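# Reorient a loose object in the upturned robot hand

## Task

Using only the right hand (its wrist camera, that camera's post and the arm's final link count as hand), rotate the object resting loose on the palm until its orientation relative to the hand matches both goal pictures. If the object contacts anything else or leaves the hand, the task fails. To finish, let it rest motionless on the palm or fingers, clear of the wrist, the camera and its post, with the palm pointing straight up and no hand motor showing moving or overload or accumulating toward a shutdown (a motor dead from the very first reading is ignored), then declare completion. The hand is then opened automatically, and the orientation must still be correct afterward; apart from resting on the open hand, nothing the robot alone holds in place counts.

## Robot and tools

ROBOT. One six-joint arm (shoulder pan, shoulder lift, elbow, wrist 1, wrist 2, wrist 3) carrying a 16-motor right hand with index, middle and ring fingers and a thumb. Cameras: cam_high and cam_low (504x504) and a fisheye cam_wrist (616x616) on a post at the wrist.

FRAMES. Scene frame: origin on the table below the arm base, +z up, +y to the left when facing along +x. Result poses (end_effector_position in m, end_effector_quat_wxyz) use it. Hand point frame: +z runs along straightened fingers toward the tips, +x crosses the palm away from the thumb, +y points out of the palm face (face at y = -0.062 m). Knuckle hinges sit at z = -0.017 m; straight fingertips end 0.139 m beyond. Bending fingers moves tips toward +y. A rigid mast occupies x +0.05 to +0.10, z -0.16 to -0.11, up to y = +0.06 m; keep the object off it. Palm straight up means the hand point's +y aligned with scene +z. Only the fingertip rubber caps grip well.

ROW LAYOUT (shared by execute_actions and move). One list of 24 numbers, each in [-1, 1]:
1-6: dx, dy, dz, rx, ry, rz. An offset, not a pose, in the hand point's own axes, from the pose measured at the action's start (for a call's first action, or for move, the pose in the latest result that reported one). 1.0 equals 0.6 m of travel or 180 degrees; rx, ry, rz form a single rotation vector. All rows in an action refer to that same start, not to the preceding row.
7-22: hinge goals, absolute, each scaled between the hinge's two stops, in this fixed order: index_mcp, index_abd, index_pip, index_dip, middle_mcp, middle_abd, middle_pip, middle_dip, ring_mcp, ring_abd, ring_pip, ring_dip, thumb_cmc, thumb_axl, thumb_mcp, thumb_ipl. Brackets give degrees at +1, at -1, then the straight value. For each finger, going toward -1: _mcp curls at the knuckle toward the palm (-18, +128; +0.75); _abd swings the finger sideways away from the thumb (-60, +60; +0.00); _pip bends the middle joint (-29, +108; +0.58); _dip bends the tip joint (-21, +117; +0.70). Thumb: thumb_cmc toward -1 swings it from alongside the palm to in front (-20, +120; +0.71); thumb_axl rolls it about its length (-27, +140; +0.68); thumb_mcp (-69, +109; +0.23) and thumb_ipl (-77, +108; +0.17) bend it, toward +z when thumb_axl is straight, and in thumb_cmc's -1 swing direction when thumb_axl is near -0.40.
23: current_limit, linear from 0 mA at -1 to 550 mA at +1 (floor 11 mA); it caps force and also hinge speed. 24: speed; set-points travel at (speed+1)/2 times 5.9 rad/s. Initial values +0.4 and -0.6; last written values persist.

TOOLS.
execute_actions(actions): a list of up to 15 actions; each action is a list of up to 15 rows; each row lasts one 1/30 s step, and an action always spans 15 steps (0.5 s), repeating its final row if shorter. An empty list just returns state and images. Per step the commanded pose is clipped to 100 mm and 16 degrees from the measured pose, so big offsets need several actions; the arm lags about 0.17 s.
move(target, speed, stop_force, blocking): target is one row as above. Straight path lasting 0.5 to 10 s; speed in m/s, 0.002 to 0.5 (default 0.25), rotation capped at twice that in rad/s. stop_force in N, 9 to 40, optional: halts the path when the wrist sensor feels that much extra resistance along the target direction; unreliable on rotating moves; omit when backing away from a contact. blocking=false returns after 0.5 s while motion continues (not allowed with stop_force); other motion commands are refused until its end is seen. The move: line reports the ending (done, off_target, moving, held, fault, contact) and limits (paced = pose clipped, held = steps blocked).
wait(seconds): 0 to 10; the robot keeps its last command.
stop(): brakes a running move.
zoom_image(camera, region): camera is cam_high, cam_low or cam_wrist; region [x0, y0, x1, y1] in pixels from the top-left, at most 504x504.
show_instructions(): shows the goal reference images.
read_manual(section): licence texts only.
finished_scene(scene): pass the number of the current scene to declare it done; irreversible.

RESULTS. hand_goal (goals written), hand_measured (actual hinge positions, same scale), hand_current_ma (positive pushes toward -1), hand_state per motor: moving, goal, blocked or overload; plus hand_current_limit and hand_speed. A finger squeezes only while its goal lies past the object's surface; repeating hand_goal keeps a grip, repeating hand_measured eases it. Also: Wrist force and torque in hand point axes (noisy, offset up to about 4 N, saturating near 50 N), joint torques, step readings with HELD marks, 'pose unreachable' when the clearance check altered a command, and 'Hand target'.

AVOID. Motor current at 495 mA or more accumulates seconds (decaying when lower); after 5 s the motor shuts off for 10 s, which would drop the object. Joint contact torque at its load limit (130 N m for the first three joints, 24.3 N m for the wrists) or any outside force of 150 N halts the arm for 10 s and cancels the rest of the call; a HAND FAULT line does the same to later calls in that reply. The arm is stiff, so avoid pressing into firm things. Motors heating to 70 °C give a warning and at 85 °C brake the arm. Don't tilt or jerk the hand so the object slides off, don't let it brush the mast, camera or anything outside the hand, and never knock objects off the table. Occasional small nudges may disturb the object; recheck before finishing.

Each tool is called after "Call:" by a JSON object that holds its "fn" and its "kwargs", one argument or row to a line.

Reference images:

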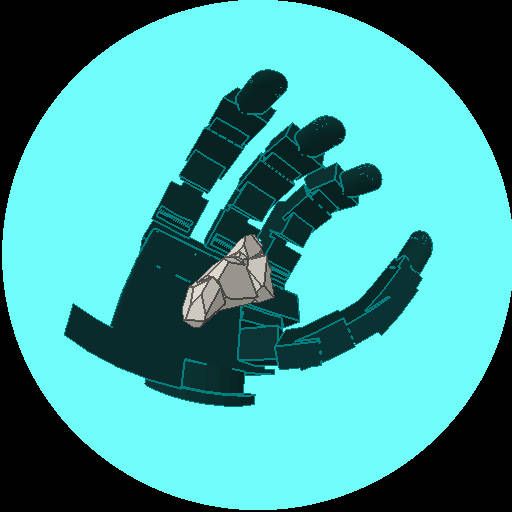

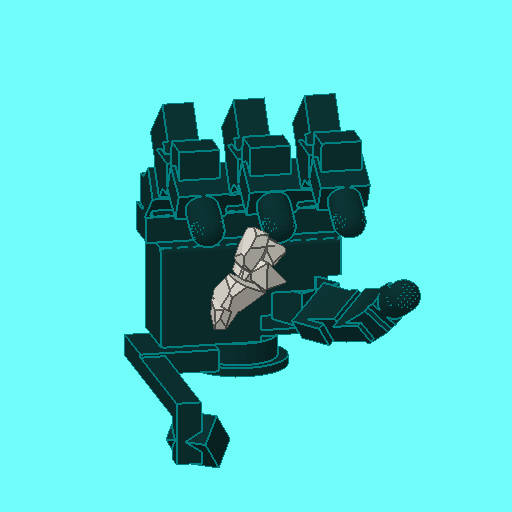

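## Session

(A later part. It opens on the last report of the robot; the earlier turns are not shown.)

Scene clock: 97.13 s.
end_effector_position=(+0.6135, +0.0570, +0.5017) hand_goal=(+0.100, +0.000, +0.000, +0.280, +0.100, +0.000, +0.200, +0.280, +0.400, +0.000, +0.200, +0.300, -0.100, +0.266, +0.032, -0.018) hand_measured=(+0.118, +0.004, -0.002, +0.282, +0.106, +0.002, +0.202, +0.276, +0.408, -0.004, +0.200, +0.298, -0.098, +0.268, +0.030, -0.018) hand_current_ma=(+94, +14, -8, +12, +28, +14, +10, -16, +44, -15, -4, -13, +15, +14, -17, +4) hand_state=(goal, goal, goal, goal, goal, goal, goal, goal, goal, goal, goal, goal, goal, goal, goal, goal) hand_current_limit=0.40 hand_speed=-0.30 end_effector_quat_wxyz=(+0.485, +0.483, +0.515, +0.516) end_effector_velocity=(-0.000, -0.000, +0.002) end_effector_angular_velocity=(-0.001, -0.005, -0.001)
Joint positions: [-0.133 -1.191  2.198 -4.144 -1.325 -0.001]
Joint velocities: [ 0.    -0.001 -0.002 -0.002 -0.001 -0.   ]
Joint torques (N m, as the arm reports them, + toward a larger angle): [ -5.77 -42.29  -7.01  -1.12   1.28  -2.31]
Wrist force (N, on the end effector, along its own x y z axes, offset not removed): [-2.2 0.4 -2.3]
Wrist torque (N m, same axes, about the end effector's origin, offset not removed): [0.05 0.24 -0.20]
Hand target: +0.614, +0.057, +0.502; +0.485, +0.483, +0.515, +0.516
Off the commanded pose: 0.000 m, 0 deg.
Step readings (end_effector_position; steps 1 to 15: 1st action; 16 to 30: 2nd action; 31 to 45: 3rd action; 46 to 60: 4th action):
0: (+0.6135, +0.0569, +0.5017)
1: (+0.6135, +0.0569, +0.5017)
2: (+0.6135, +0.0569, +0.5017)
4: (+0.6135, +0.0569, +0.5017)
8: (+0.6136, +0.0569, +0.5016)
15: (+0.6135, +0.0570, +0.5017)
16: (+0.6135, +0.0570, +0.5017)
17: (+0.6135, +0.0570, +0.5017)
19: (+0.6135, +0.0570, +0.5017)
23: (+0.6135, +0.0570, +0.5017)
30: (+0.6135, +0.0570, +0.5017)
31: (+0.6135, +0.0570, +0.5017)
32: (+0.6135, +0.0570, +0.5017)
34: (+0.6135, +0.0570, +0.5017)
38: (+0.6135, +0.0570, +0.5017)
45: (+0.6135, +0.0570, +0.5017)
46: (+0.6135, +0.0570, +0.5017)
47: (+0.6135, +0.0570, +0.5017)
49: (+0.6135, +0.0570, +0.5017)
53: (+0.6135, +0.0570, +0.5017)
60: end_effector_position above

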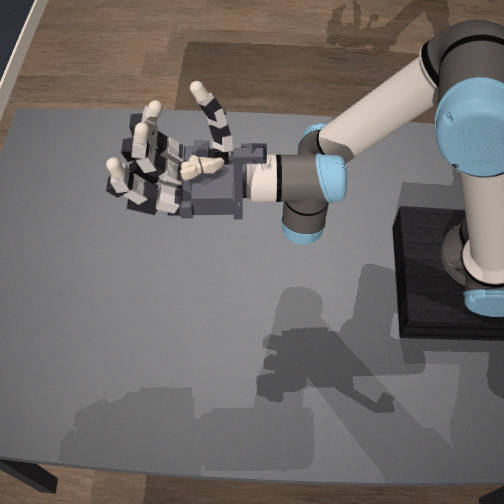

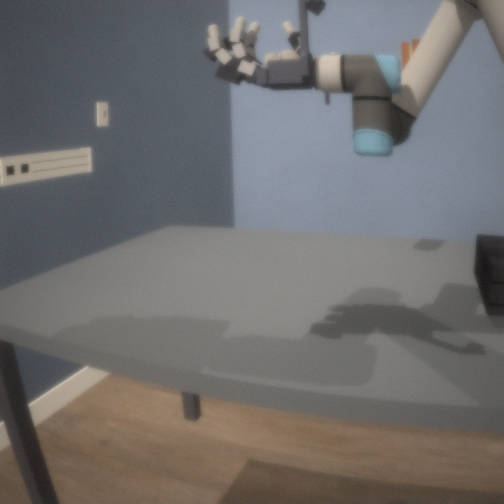

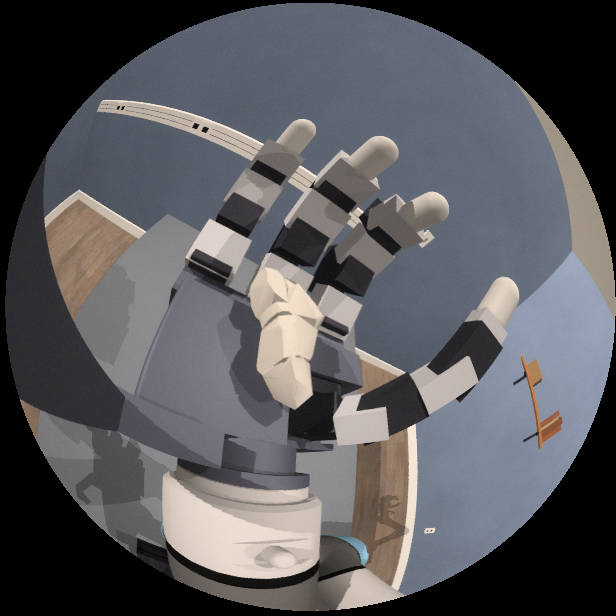

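Call:
{"fn": "execute_actions", "kwargs": {
  "actions": [
    [[0,0,0,0,0,0,0.6,0.3,-0.6,-0.55,0.3,0,0.2,0.28,0.4,0,0.2,0.3,0.1,0.266,0.032,-0.018,0.4,-0.2]],
    [[0,0,0,0,0,0,0.5,0.3,-0.9,-0.55,0.3,0,0.2,0.28,0.4,0,0.2,0.3,0.1,0.266,0.032,-0.018,0.4,-0.5]],
    [[0,0,0,0,0,0,0.13,0.4,-0.95,-0.4,0.3,0,0.2,0.28,0.4,0,0.2,0.3,0.1,0.266,0.032,-0.018,0.4,-0.6]],
    [[0,0,0,0,0,0,-0.1,0.45,-0.9,-0.35,0.3,0,0.2,0.28,0.4,0,0.2,0.3,0.1,0.266,0.032,-0.018,0.4,-0.7]]
  ]
}}

Call:
{"fn": "zoom_image", "kwargs": {
  "camera": "cam_high",
  "region": [110, 70, 290, 230]
}}

Scene clock: 107.13 s.
end_effector_position=(+0.6135, +0.0570, +0.5017) hand_goal=(-0.100, +0.450, -0.900, -0.350, +0.300, +0.000, +0.200, +0.280, +0.400, +0.000, +0.200, +0.300, +0.100, +0.266, +0.032, -0.018) hand_measured=(-0.092, +0.448, -0.906, -0.354, +0.308, +0.002, +0.202, +0.278, +0.408, -0.004, +0.200, +0.298, +0.104, +0.268, +0.030, -0.018) hand_current_ma=(+41, -12, -39, -18, +39, +14, +10, -15, +45, -15, -4, -13, +27, +13, -8, +4) hand_state=(moving, goal, goal, goal, goal, goal, goal, goal, goal, goal, goal, goal, goal, goal, goal, goal) hand_current_limit=0.40 hand_speed=-0.70 end_effector_quat_wxyz=(+0.485, +0.483, +0.515, +0.516) end_effector_velocity=(+0.000, +0.000, +0.001) end_effector_angular_velocity=(-0.000, -0.002, +0.001)
Joint positions: [-0.133 -1.191  2.198 -4.144 -1.325 -0.001]
Joint velocities: [ 0.    -0.    -0.001 -0.     0.001  0.   ]
Joint torques (N m, as the arm reports them, + toward a larger angle): [ -4.99 -42.92  -6.86  -0.75   1.1   -2.32]
Wrist force (N, on the end effector, along its own x y z axes, offset not removed): [1.0 -1.0 -1.2]
Wrist torque (N m, same axes, about the end effector's origin, offset not removed): [-0.15 -0.11 0.03]
Hand target: +0.614, +0.057, +0.502; +0.485, +0.483, +0.515, +0.516
Off the commanded pose: 0.000 m, 0 deg.
Step readings (end_effector_position; steps 1 to 15: 1st action; 16 to 30: 2nd action; 31 to 45: 3rd action; 46 to 60: 4th action):
0: (+0.6135, +0.0570, +0.5017)
1: (+0.6135, +0.0570, +0.5017)
2: (+0.6135, +0.0570, +0.5017)
4: (+0.6135, +0.0570, +0.5017)
8: (+0.6135, +0.0570, +0.5017)
15: (+0.6135, +0.0570, +0.5017)
16: (+0.6135, +0.0570, +0.5017)
17: (+0.6135, +0.0570, +0.5017)
19: (+0.6135, +0.0570, +0.5017)
23: (+0.6135, +0.0570, +0.5017)
30: (+0.6135, +0.0570, +0.5017)
31: (+0.6135, +0.0570, +0.5017)
32: (+0.6135, +0.0570, +0.5017)
34: (+0.6135, +0.0570, +0.5017)
38: (+0.6135, +0.0570, +0.5017)
45: (+0.6135, +0.0570, +0.5017)
46: (+0.6135, +0.0570, +0.5017)
47: (+0.6135, +0.0570, +0.5017)
49: (+0.6135, +0.0570, +0.5017)
53: (+0.6135, +0.0570, +0.5017)
60: end_effector_position above

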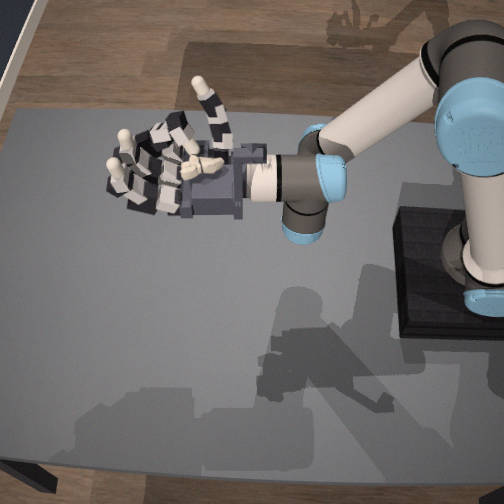

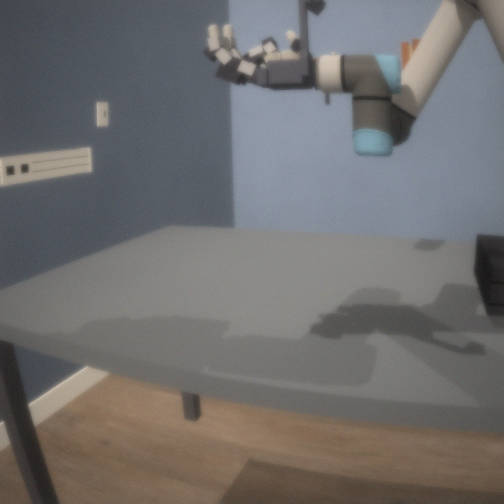

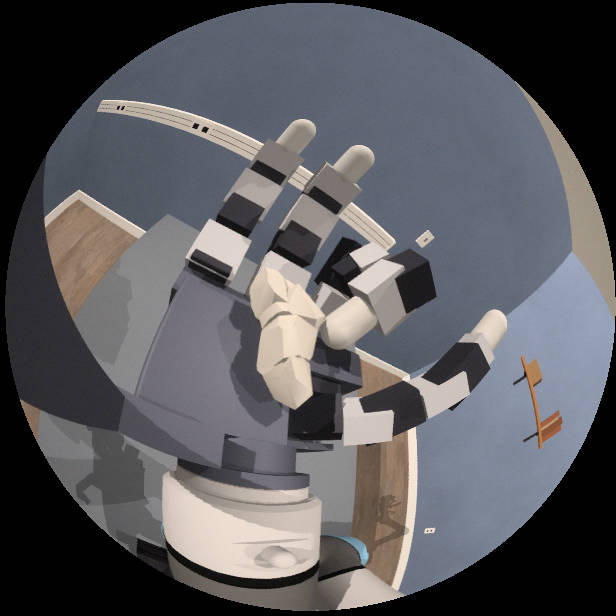

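Region (110, 70, 290, 230) of cam_high's 504x504 image, scaled by 2.800, with more detail than that image has.

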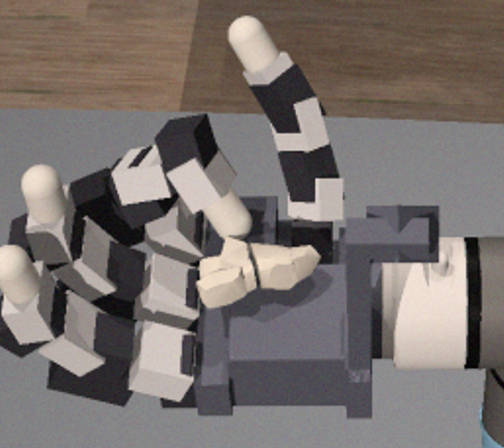

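Call:
{"fn": "execute_actions", "kwargs": {
  "actions": [
    [[0,0,0,0,0,0,0.3,0.2,-0.5,0,0.3,0,0.2,0.28,0.5,-0.3,-0.7,-0.5,0.1,0.266,0.032,-0.018,0.4,-0.2]],
    [[0,0,0,0,0,0,0.1,0,0,0.28,0.3,0,0.2,0.28,0.2,-0.3,-0.95,-0.4,0.1,0.266,0.032,-0.018,0.4,-0.4]],
    [[0,0,0,0,0,0,0.1,0,0,0.28,0.3,0,0.2,0.28,0.1,-0.75,-0.95,-0.4,0.1,0.266,0.032,-0.018,0.4,-0.6]],
    [[0,0,0,0,0,0,0.1,0,0,0.28,0.3,0,0.2,0.28,0.1,-0.75,-0.95,-0.4,0.1,0.266,0.032,-0.018,0.4,-0.6]]
  ]
}}

Scene clock: 122.97 s.
end_effector_position=(+0.6135, +0.0570, +0.5017) hand_goal=(+0.100, +0.000, +0.000, +0.280, +0.300, +0.000, +0.200, +0.280, +0.100, -0.750, -0.950, -0.400, +0.100, +0.266, +0.032, -0.018) hand_measured=(+0.116, +0.004, -0.002, +0.276, +0.308, +0.002, +0.202, +0.278, +0.110, -0.746, -0.950, -0.398, +0.104, +0.268, +0.030, -0.018) hand_current_ma=(+85, +14, -13, -17, +40, +14, +10, -15, +60, +14, +2, +11, +27, +13, -8, +4) hand_state=(goal, goal, goal, goal, goal, goal, goal, goal, goal, goal, goal, goal, goal, goal, goal, goal) hand_current_limit=0.40 hand_speed=-0.60 end_effector_quat_wxyz=(+0.485, +0.483, +0.515, +0.516) end_effector_velocity=(-0.000, -0.000, -0.000) end_effector_angular_velocity=(+0.000, +0.001, -0.001)
Joint positions: [-0.133 -1.191  2.198 -4.144 -1.325 -0.001]
Joint velocities: [-0.    -0.001  0.001  0.001 -0.001 -0.   ]
Joint torques (N m, as the arm reports them, + toward a larger angle): [ -5.35 -42.74  -6.13  -0.65   1.86  -2.66]
Wrist force (N, on the end effector, along its own x y z axes, offset not removed): [-1.0 -0.2 -1.2]
Wrist torque (N m, same axes, about the end effector's origin, offset not removed): [-0.09 0.10 -0.32]
Hand target: +0.614, +0.057, +0.502; +0.485, +0.483, +0.515, +0.516
Off the commanded pose: 0.000 m, 0 deg.
Step readings (end_effector_position; steps 1 to 15: 1st action; 16 to 30: 2nd action; 31 to 45: 3rd action; 46 to 60: 4th action):
0: (+0.6135, +0.0570, +0.5017)
1: (+0.6135, +0.0570, +0.5017)
2: (+0.6135, +0.0570, +0.5017)
4: (+0.6135, +0.0570, +0.5017)
8: (+0.6135, +0.0570, +0.5017)
15: (+0.6135, +0.0570, +0.5017)
16: (+0.6135, +0.0570, +0.5017)
17: (+0.6135, +0.0570, +0.5017)
19: (+0.6135, +0.0570, +0.5017)
23: (+0.6135, +0.0570, +0.5017)
30: (+0.6135, +0.0570, +0.5017)
31: (+0.6135, +0.0570, +0.5017)
32: (+0.6135, +0.0570, +0.5017)
34: (+0.6135, +0.0570, +0.5017)
38: (+0.6135, +0.0570, +0.5017)
45: (+0.6135, +0.0570, +0.5017)
46: (+0.6135, +0.0570, +0.5017)
47: (+0.6135, +0.0570, +0.5017)
49: (+0.6135, +0.0570, +0.5017)
53: (+0.6135, +0.0570, +0.5017)
60: end_effector_position above

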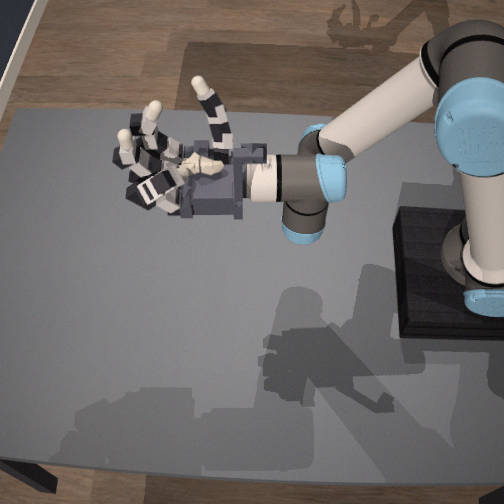

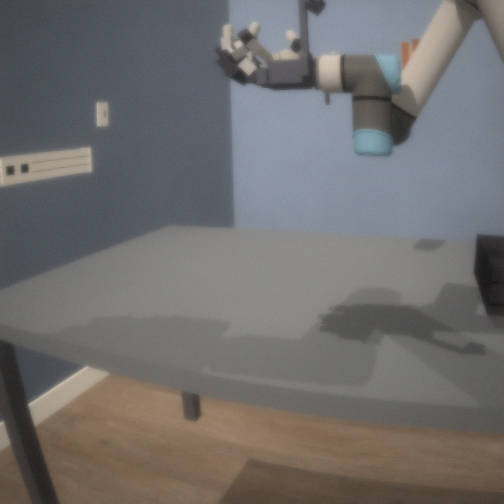

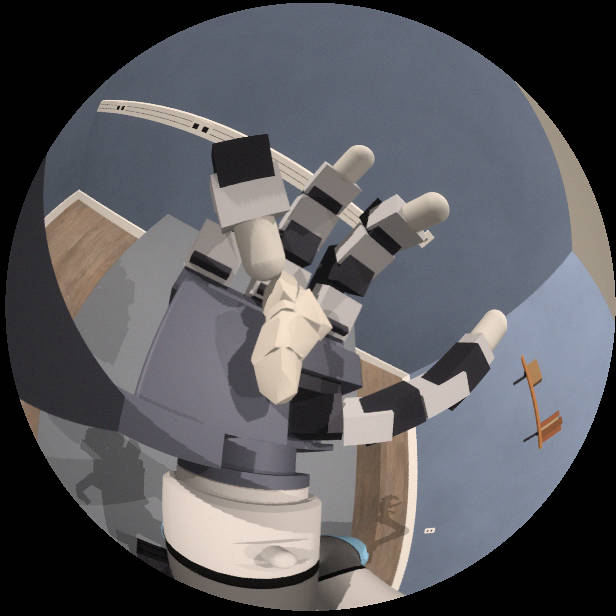

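That turned it nicely. More.

Call:
{"fn": "execute_actions", "kwargs": {
  "actions": [
    [[0,0,0,0,0,0,0.1,0,0,0.28,0.3,0,0.2,0.28,-0.05,-0.8,-1,-0.45,0.1,0.266,0.032,-0.018,0.4,-0.7]],
    [[0,0,0,0,0,0,0.1,0,0,0.28,0.3,0,0.2,0.28,-0.1,-1,-1,-0.45,0.1,0.266,0.032,-0.018,0.4,-0.7]]
  ]
}}

Scene clock: 130.97 s.
end_effector_position=(+0.6135, +0.0570, +0.5017) hand_goal=(+0.100, +0.000, +0.000, +0.280, +0.300, +0.000, +0.200, +0.280, -0.100, -1.000, -1.000, -0.450, +0.100, +0.266, +0.032, -0.018) hand_measured=(+0.116, +0.004, -0.002, +0.276, +0.308, +0.002, +0.202, +0.278, -0.094, -0.998, -1.000, -0.448, +0.104, +0.268, +0.030, -0.018) hand_current_ma=(+85, +14, -13, -17, +40, +14, +10, -15, +40, +13, +3, +10, +27, +13, -8, +4) hand_state=(goal, goal, goal, goal, goal, goal, goal, goal, goal, goal, goal, goal, goal, goal, goal, goal) hand_current_limit=0.40 hand_speed=-0.70 end_effector_quat_wxyz=(+0.485, +0.483, +0.515, +0.516) end_effector_velocity=(-0.000, +0.000, -0.001) end_effector_angular_velocity=(+0.001, +0.004, +0.000)
Joint positions: [-0.133 -1.191  2.198 -4.144 -1.325 -0.001]
Joint velocities: [-0.    -0.001  0.003  0.002  0.     0.   ]
Joint torques (N m, as the arm reports them, + toward a larger angle): [ -5.18 -44.25  -4.63  -0.32   1.43  -2.24]
Wrist force (N, on the end effector, along its own x y z axes, offset not removed): [1.1 1.5 0.4]
Wrist torque (N m, same axes, about the end effector's origin, offset not removed): [-0.06 -0.15 0.04]
Hand target: +0.614, +0.057, +0.502; +0.485, +0.483, +0.515, +0.516
Off the commanded pose: 0.000 m, 0 deg.
Step readings (end_effector_position; steps 1 to 15: 1st action; 16 to 30: 2nd action):
0: (+0.6135, +0.0570, +0.5017)
1: (+0.6135, +0.0570, +0.5017)
2: (+0.6135, +0.0570, +0.5017)
4: (+0.6135, +0.0570, +0.5017)
8: (+0.6135, +0.0570, +0.5017)
15: (+0.6135, +0.0570, +0.5017)
16: (+0.6135, +0.0570, +0.5017)
17: (+0.6135, +0.0570, +0.5017)
19: (+0.6135, +0.0570, +0.5017)
23: (+0.6135, +0.0570, +0.5017)
30: end_effector_position above

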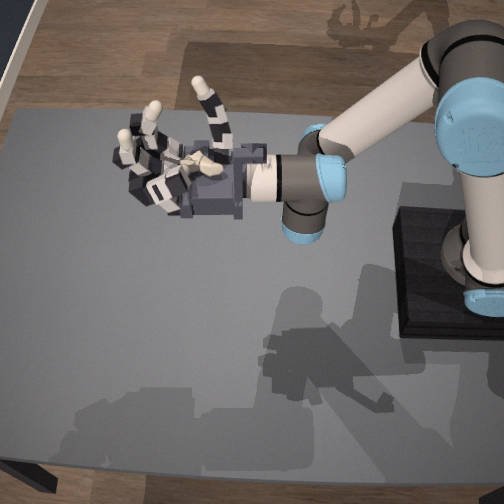

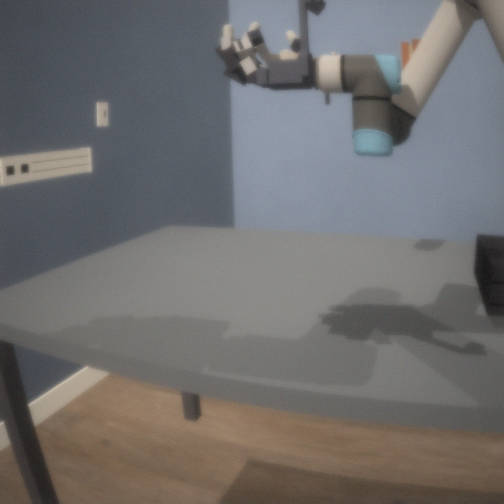

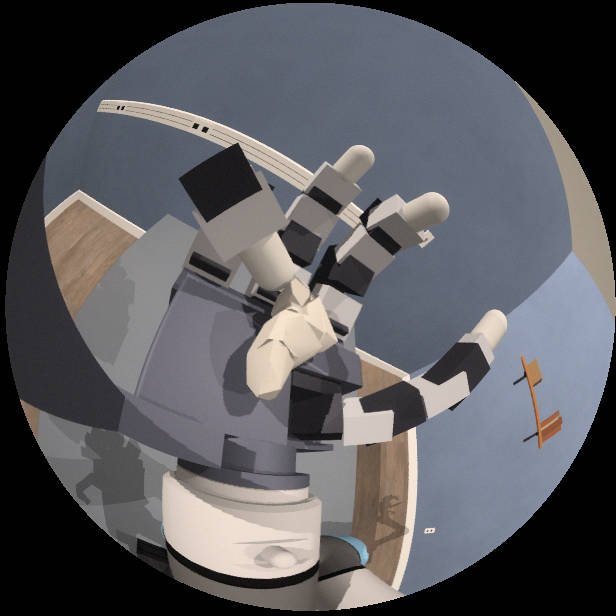

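Call:
{"fn": "execute_actions", "kwargs": {
  "actions": [
    [[0,0,0,0,0,0,0.3,0.4,0,0.28,0.3,0,0.2,0.28,0.4,-0.3,-1,-0.45,0.1,0.266,0.032,-0.018,0.4,-0.3]],
    [[0,0,0,0,0,0,0.3,0.4,0,0.28,0.6,0.4,-0.6,-0.5,0.4,-0.2,0.2,0.3,0.1,0.266,0.032,-0.018,0.4,-0.1]],
    [[0,0,0,0,0,0,0.3,0.4,0,0.28,0.3,0.4,-0.95,-0.45,0.4,-0.2,0.2,0.3,0.1,0.266,0.032,-0.018,0.4,-0.4]],
    [[0,0,0,0,0,0,0.3,0.4,0,0.28,0.3,0.1,-0.95,-0.45,0.4,-0.2,0.2,0.3,0.1,0.266,0.032,-0.018,0.4,-0.7]],
    [[0,0,0,0,0,0,0.3,0.4,0,0.28,0.3,-0.15,-0.95,-0.45,0.4,-0.2,0.2,0.3,0.1,0.266,0.032,-0.018,0.4,-0.7]]
  ]
}}

Call:
{"fn": "zoom_image", "kwargs": {
  "camera": "cam_high",
  "region": [110, 70, 290, 230]
}}

Scene clock: 147.27 s.
end_effector_position=(+0.6135, +0.0570, +0.5017) hand_goal=(+0.300, +0.400, +0.000, +0.280, +0.300, -0.150, -0.950, -0.450, +0.400, -0.200, +0.200, +0.300, +0.100, +0.266, +0.032, -0.018) hand_measured=(+0.306, +0.398, -0.002, +0.278, +0.316, -0.146, -0.950, -0.448, +0.408, -0.204, +0.200, +0.298, +0.104, +0.268, +0.030, -0.018) hand_current_ma=(+37, -9, -8, -15, +82, +16, +3, +12, +43, -17, -4, -13, +28, +13, -8, +4) hand_state=(goal, goal, goal, goal, goal, goal, goal, goal, goal, goal, goal, goal, goal, goal, goal, goal) hand_current_limit=0.40 hand_speed=-0.70 end_effector_quat_wxyz=(+0.485, +0.483, +0.515, +0.516) end_effector_velocity=(-0.000, +0.000, +0.001) end_effector_angular_velocity=(-0.000, -0.001, +0.000)
Joint positions: [-0.133 -1.191  2.198 -4.144 -1.325 -0.001]
Joint velocities: [ 0.    -0.001  0.     0.     0.    -0.   ]
Joint torques (N m, as the arm reports them, + toward a larger angle): [ -3.26 -44.35  -6.17  -0.27   1.32  -2.47]
Wrist force (N, on the end effector, along its own x y z axes, offset not removed): [-1.4 1.2 -0.4]
Wrist torque (N m, same axes, about the end effector's origin, offset not removed): [-0.02 0.14 -0.21]
Hand target: +0.614, +0.057, +0.502; +0.485, +0.483, +0.515, +0.516
Off the commanded pose: 0.000 m, 0 deg.
Step readings (end_effector_position; steps 1 to 15: 1st action; 16 to 30: 2nd action; 31 to 45: 3rd action; 46 to 60: 4th action; 61 to 75: 5th action):
0: (+0.6135, +0.0570, +0.5017)
1: (+0.6135, +0.0570, +0.5017)
2: (+0.6135, +0.0570, +0.5017)
4: (+0.6135, +0.0570, +0.5017)
8: (+0.6135, +0.0570, +0.5017)
15: (+0.6135, +0.0570, +0.5017)
16: (+0.6135, +0.0570, +0.5017)
17: (+0.6135, +0.0570, +0.5017)
19: (+0.6135, +0.0570, +0.5017)
23: (+0.6135, +0.0570, +0.5017)
30: (+0.6135, +0.0570, +0.5017)
31: (+0.6135, +0.0570, +0.5017)
32: (+0.6135, +0.0570, +0.5017)
34: (+0.6135, +0.0570, +0.5017)
38: (+0.6135, +0.0570, +0.5017)
45: (+0.6135, +0.0570, +0.5017)
46: (+0.6135, +0.0570, +0.5017)
47: (+0.6135, +0.0570, +0.5017)
49: (+0.6135, +0.0570, +0.5017)
53: (+0.6135, +0.0570, +0.5017)
60: (+0.6135, +0.0570, +0.5017)
61: (+0.6135, +0.0570, +0.5017)
62: (+0.6135, +0.0570, +0.5017)
64: (+0.6135, +0.0570, +0.5017)
68: (+0.6135, +0.0570, +0.5017)
75: end_effector_position above

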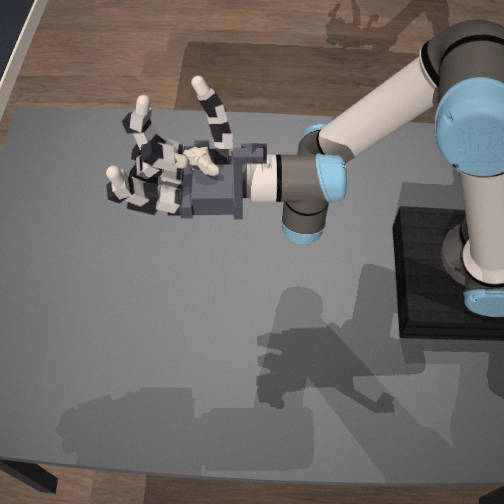

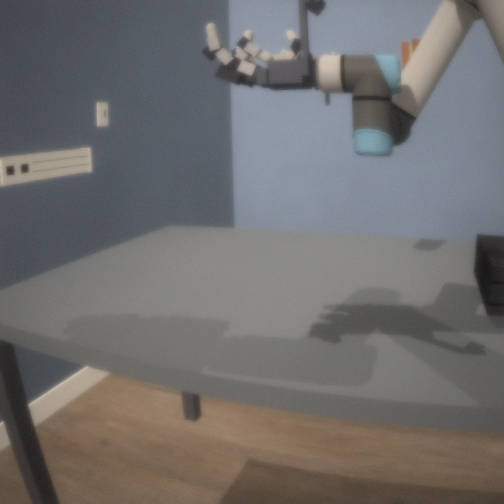

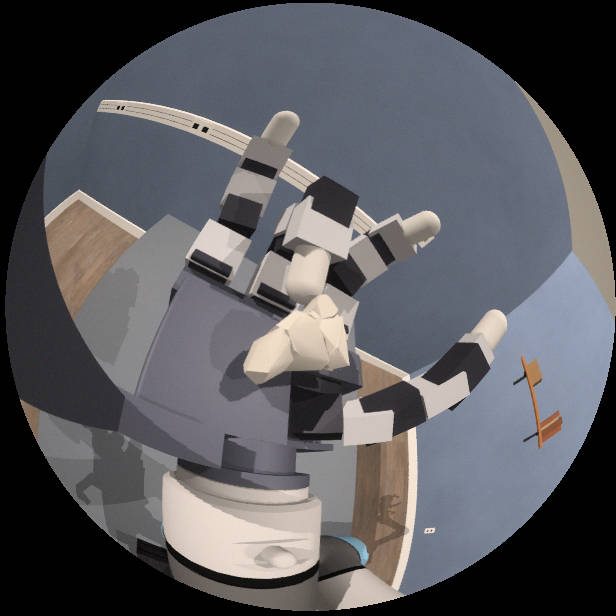

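Region (110, 70, 290, 230) of cam_high's 504x504 image, scaled by 2.800, with more detail than that image has.

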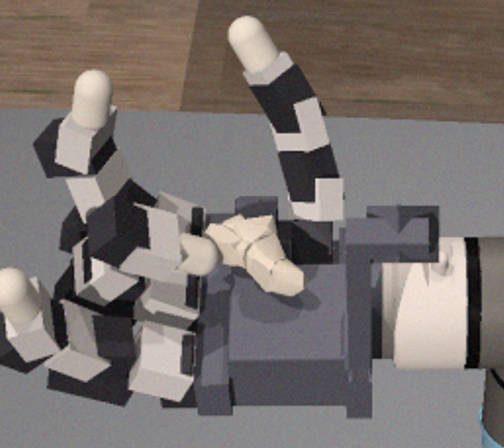

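Call:
{"fn": "execute_actions", "kwargs": {
  "actions": [
    [[0,0,0,0,0,0,0.3,0.4,0,0.28,0.6,0.1,-0.95,-0.45,0.4,-0.3,0.2,0.3,0.1,0.266,0.032,-0.018,0.4,-0.3]],
    [[0,0,0,0,0,0,0.6,-0.4,-0.6,-0.5,0.6,-0.3,0.2,0.3,0.4,-0.3,0.2,0.3,0.1,0.266,0.032,-0.018,0.4,-0.1]],
    [[0,0,0,0,0,0,0.2,-0.4,-0.95,-0.45,0.6,-0.3,0.2,0.3,0.4,-0.3,0.2,0.3,0.1,0.266,0.032,-0.018,0.4,-0.4]],
    [[0,0,0,0,0,0,0.2,-0.1,-0.95,-0.45,0.6,-0.3,0.2,0.3,0.4,-0.3,0.2,0.3,0.1,0.266,0.032,-0.018,0.4,-0.7]],
    [[0,0,0,0,0,0,0.2,0.05,-0.95,-0.45,0.6,-0.3,0.2,0.3,0.4,-0.3,0.2,0.3,0.1,0.266,0.032,-0.018,0.4,-0.7]]
  ]
}}

Call:
{"fn": "zoom_image", "kwargs": {
  "camera": "cam_high",
  "region": [110, 70, 290, 230]
}}

Scene clock: 162.97 s.
end_effector_position=(+0.6135, +0.0570, +0.5017) hand_goal=(+0.200, +0.050, -0.950, -0.450, +0.600, -0.300, +0.200, +0.300, +0.400, -0.300, +0.200, +0.300, +0.100, +0.266, +0.032, -0.018) hand_measured=(+0.214, +0.046, -0.950, -0.448, +0.608, -0.298, +0.200, +0.298, +0.408, -0.298, +0.200, +0.298, +0.104, +0.268, +0.030, -0.018) hand_current_ma=(+75, -14, +2, +11, +48, +13, -1, -14, +43, +11, -4, -13, +28, +13, -8, +4) hand_state=(goal, goal, goal, goal, goal, goal, goal, goal, goal, goal, goal, goal, goal, goal, goal, goal) hand_current_limit=0.40 hand_speed=-0.70 end_effector_quat_wxyz=(+0.485, +0.483, +0.515, +0.516) end_effector_velocity=(-0.000, -0.000, -0.002) end_effector_angular_velocity=(+0.000, +0.003, -0.000)
Joint positions: [-0.133 -1.191  2.198 -4.144 -1.325 -0.001]
Joint velocities: [-0.     0.001  0.002  0.     0.    -0.   ]
Joint torques (N m, as the arm reports them, + toward a larger angle): [ -4.02 -45.09  -5.49  -0.7    1.28  -2.35]
Wrist force (N, on the end effector, along its own x y z axes, offset not removed): [-2.4 -1.9 -2.1]
Wrist torque (N m, same axes, about the end effector's origin, offset not removed): [-0.15 0.33 -0.48]
Hand target: +0.614, +0.057, +0.502; +0.485, +0.483, +0.515, +0.516
Off the commanded pose: 0.000 m, 0 deg.
Step readings (end_effector_position; steps 1 to 15: 1st action; 16 to 30: 2nd action; 31 to 45: 3rd action; 46 to 60: 4th action; 61 to 75: 5th action):
0: (+0.6135, +0.0570, +0.5017)
1: (+0.6135, +0.0570, +0.5017)
2: (+0.6135, +0.0570, +0.5017)
4: (+0.6135, +0.0570, +0.5017)
8: (+0.6135, +0.0570, +0.5017)
15: (+0.6135, +0.0570, +0.5017)
16: (+0.6135, +0.0570, +0.5017)
17: (+0.6135, +0.0570, +0.5017)
19: (+0.6135, +0.0570, +0.5017)
23: (+0.6135, +0.0570, +0.5017)
30: (+0.6135, +0.0570, +0.5017)
31: (+0.6135, +0.0570, +0.5017)
32: (+0.6135, +0.0570, +0.5017)
34: (+0.6135, +0.0570, +0.5017)
38: (+0.6135, +0.0570, +0.5017)
45: (+0.6135, +0.0570, +0.5017)
46: (+0.6135, +0.0570, +0.5017)
47: (+0.6135, +0.0570, +0.5017)
49: (+0.6135, +0.0570, +0.5017)
53: (+0.6135, +0.0570, +0.5017)
60: (+0.6135, +0.0570, +0.5017)
61: (+0.6135, +0.0570, +0.5017)
62: (+0.6135, +0.0570, +0.5017)
64: (+0.6135, +0.0570, +0.5017)
68: (+0.6135, +0.0570, +0.5017)
75: end_effector_position above

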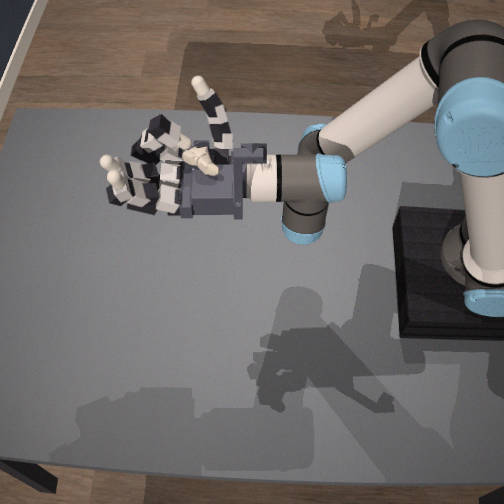

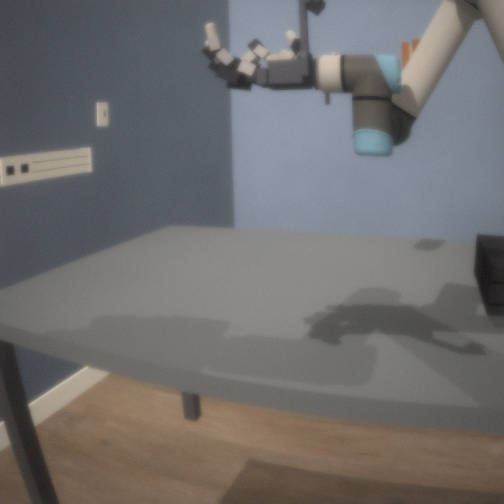

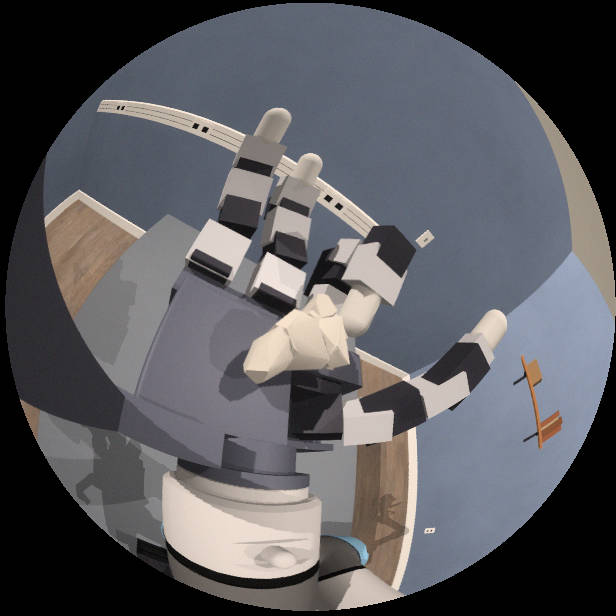

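Region (110, 70, 290, 230) of cam_high's 504x504 image, scaled by 2.800, with more detail than that image has.

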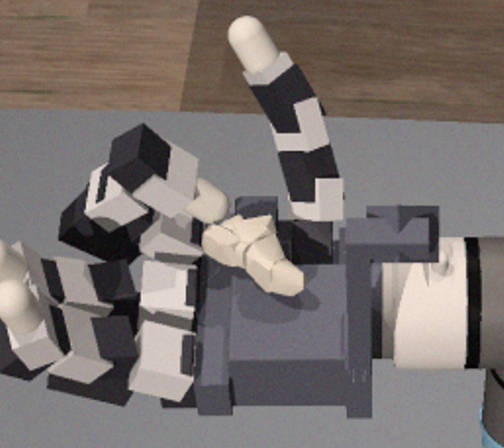

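Call:
{"fn": "execute_actions", "kwargs": {
  "actions": [
    [[0,0,0,0,0,0,0.2,0.17,-0.95,-0.45,0.6,-0.3,0.2,0.3,0.4,-0.3,0.2,0.3,0.1,0.266,0.032,-0.018,0.4,-0.7]],
    [[0,0,0,0,0,0,0.6,0,-0.95,-0.45,0.6,-0.3,0.2,0.3,0.4,-0.3,0.2,0.3,0.1,0.266,0.032,-0.018,0.4,-0.4]]
  ]
}}

Call:
{"fn": "zoom_image", "kwargs": {
  "camera": "cam_high",
  "region": [110, 70, 290, 230]
}}

Scene clock: 169.53 s.
end_effector_position=(+0.6135, +0.0570, +0.5017) hand_goal=(+0.600, +0.000, -0.950, -0.450, +0.600, -0.300, +0.200, +0.300, +0.400, -0.300, +0.200, +0.300, +0.100, +0.266, +0.032, -0.018) hand_measured=(+0.604, +0.004, -0.950, -0.448, +0.608, -0.298, +0.200, +0.298, +0.408, -0.298, +0.200, +0.298, +0.104, +0.268, +0.030, -0.018) hand_current_ma=(+37, +14, +1, +11, +48, +13, -1, -14, +43, +11, -4, -13, +28, +13, -8, +4) hand_state=(moving, goal, goal, goal, goal, goal, goal, goal, goal, goal, goal, goal, goal, goal, goal, goal) hand_current_limit=0.40 hand_speed=-0.40 end_effector_quat_wxyz=(+0.485, +0.483, +0.515, +0.516) end_effector_velocity=(+0.001, -0.000, -0.001) end_effector_angular_velocity=(+0.001, +0.003, -0.000)
Joint positions: [-0.133 -1.191  2.198 -4.144 -1.325 -0.001]
Joint velocities: [-0.     0.001  0.     0.002  0.     0.   ]
Joint torques (N m, as the arm reports them, + toward a larger angle): [ -5.03 -43.75  -7.    -0.92   1.25  -2.34]
Wrist force (N, on the end effector, along its own x y z axes, offset not removed): [-1.6 1.1 -0.5]
Wrist torque (N m, same axes, about the end effector's origin, offset not removed): [0.09 0.26 -0.24]
Hand target: +0.614, +0.057, +0.502; +0.485, +0.483, +0.515, +0.516
Off the commanded pose: 0.000 m, 0 deg.
Step readings (end_effector_position; steps 1 to 15: 1st action; 16 to 30: 2nd action):
0: (+0.6135, +0.0570, +0.5017)
1: (+0.6135, +0.0570, +0.5017)
2: (+0.6135, +0.0570, +0.5017)
4: (+0.6135, +0.0570, +0.5017)
8: (+0.6135, +0.0570, +0.5017)
15: (+0.6135, +0.0570, +0.5017)
16: (+0.6135, +0.0570, +0.5017)
17: (+0.6135, +0.0570, +0.5017)
19: (+0.6135, +0.0570, +0.5017)
23: (+0.6135, +0.0570, +0.5017)
30: end_effector_position above

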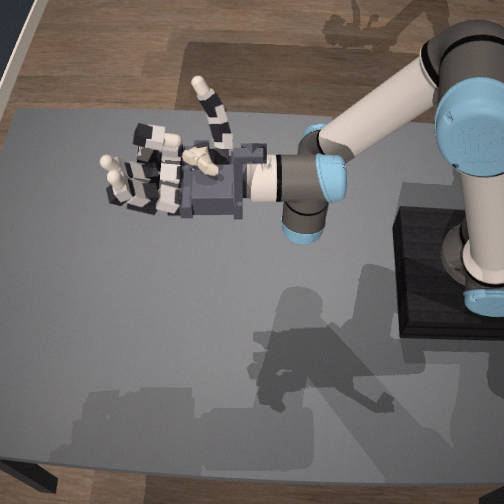

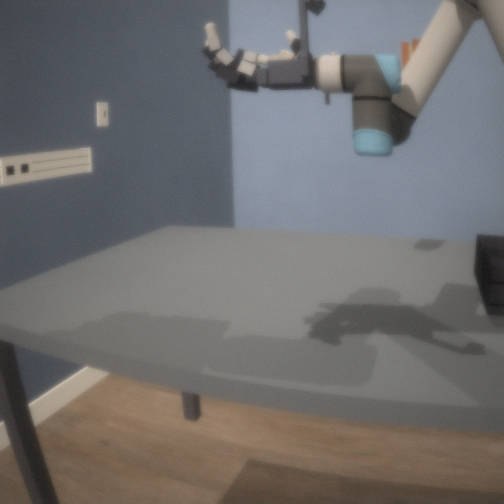

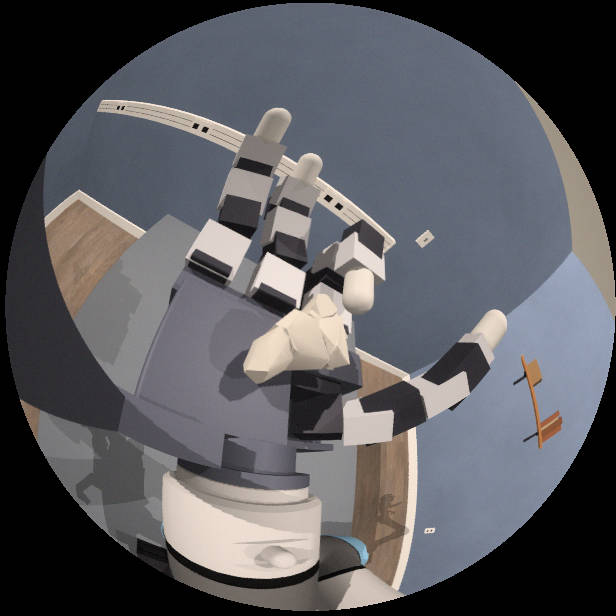

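Region (110, 70, 290, 230) of cam_high's 504x504 image, scaled by 2.800, with more detail than that image has.

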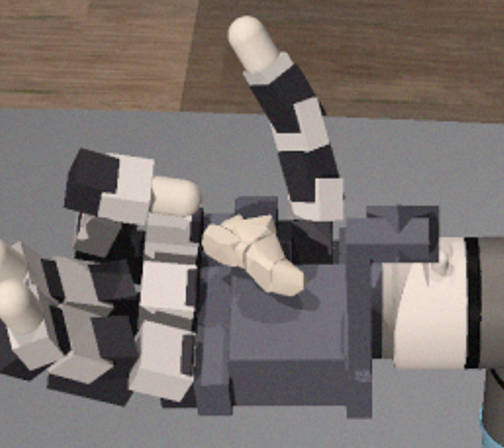

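Call:
{"fn": "execute_actions", "kwargs": {
  "actions": [
    [[0,0,0,0,0,0,0.15,0,-0.95,-0.5,0.6,-0.3,0.2,0.3,0.4,-0.3,0.2,0.3,0.1,0.266,0.032,-0.018,0.4,-0.4]],
    [[0,0,0,0,0,0,0.15,0.3,-0.95,-0.5,0.6,-0.3,0.2,0.3,0.4,-0.3,0.2,0.3,0.1,0.266,0.032,-0.018,0.4,-0.7]],
    [[0,0,0,0,0,0,0.6,0,-0.95,-0.45,0.6,-0.3,0.2,0.3,0.4,-0.3,0.2,0.3,0.1,0.266,0.032,-0.018,0.4,-0.4]]
  ]
}}

Call:
{"fn": "zoom_image", "kwargs": {
  "camera": "cam_high",
  "region": [110, 70, 290, 230]
}}

Scene clock: 180.27 s.
end_effector_position=(+0.6135, +0.0570, +0.5017) hand_goal=(+0.600, +0.000, -0.950, -0.450, +0.600, -0.300, +0.200, +0.300, +0.400, -0.300, +0.200, +0.300, +0.100, +0.266, +0.032, -0.018) hand_measured=(+0.596, +0.004, -0.950, -0.454, +0.608, -0.298, +0.200, +0.298, +0.408, -0.298, +0.200, +0.298, +0.104, +0.268, +0.030, -0.018) hand_current_ma=(+69, +14, -1, -19, +48, +13, -1, -14, +43, +11, -4, -13, +28, +13, -8, +4) hand_state=(moving, goal, goal, goal, goal, goal, goal, goal, goal, goal, goal, goal, goal, goal, goal, goal) hand_current_limit=0.40 hand_speed=-0.40 end_effector_quat_wxyz=(+0.485, +0.483, +0.515, +0.516) end_effector_velocity=(-0.000, +0.000, +0.001) end_effector_angular_velocity=(-0.001, -0.002, -0.000)
Joint positions: [-0.133 -1.191  2.198 -4.144 -1.325 -0.001]
Joint velocities: [ 0.    -0.    -0.001 -0.001 -0.    -0.001]
Joint torques (N m, as the arm reports them, + toward a larger angle): [ -4.82 -44.08  -4.51  -0.95   1.64  -2.31]
Wrist force (N, on the end effector, along its own x y z axes, offset not removed): [-1.6 -1.0 -1.1]
Wrist torque (N m, same axes, about the end effector's origin, offset not removed): [-0.20 0.21 -0.26]
Hand target: +0.614, +0.057, +0.502; +0.485, +0.483, +0.515, +0.516
Off the commanded pose: 0.000 m, 0 deg.
Step readings (end_effector_position; steps 1 to 15: 1st action; 16 to 30: 2nd action; 31 to 45: 3rd action):
0: (+0.6135, +0.0570, +0.5017)
1: (+0.6135, +0.0570, +0.5017)
2: (+0.6135, +0.0570, +0.5017)
4: (+0.6135, +0.0570, +0.5017)
8: (+0.6135, +0.0570, +0.5017)
15: (+0.6135, +0.0570, +0.5017)
16: (+0.6135, +0.0570, +0.5017)
17: (+0.6135, +0.0570, +0.5017)
19: (+0.6135, +0.0570, +0.5017)
23: (+0.6135, +0.0570, +0.5017)
30: (+0.6135, +0.0570, +0.5017)
31: (+0.6135, +0.0570, +0.5017)
32: (+0.6135, +0.0570, +0.5017)
34: (+0.6135, +0.0570, +0.5017)
38: (+0.6135, +0.0570, +0.5017)
45: end_effector_position above

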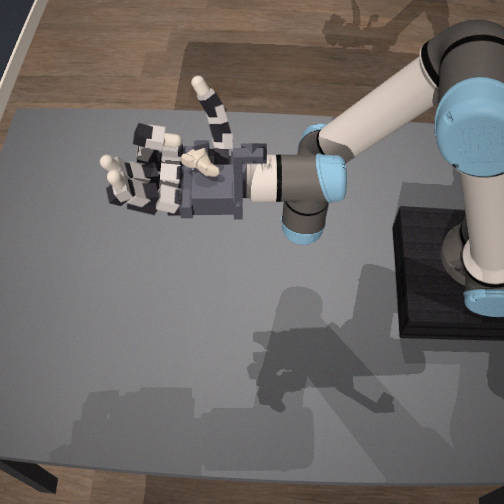

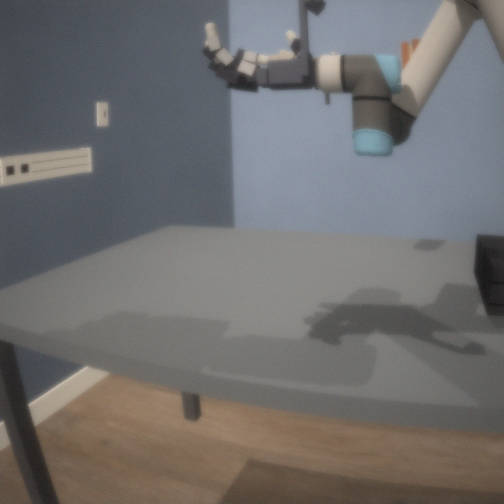

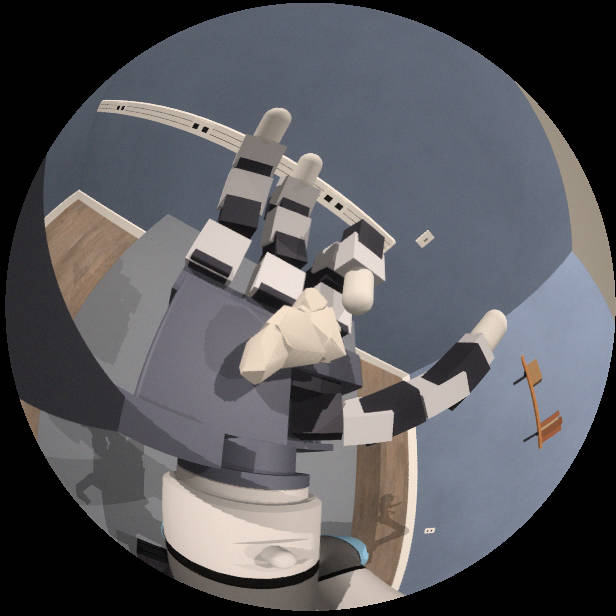

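Region (110, 70, 290, 230) of cam_high's 504x504 image, scaled by 2.800, with more detail than that image has.

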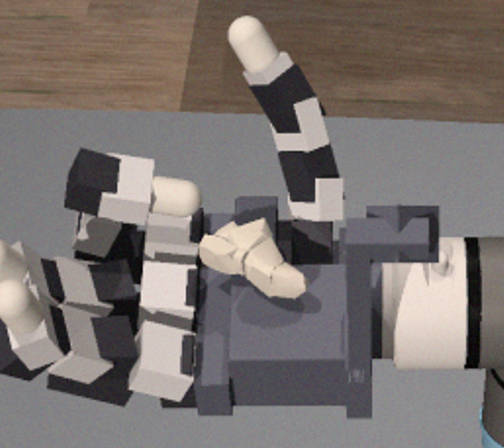

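Call:
{"fn": "finished_scene", "kwargs": {
  "scene": 1
}}

The scene is finished: the task was done.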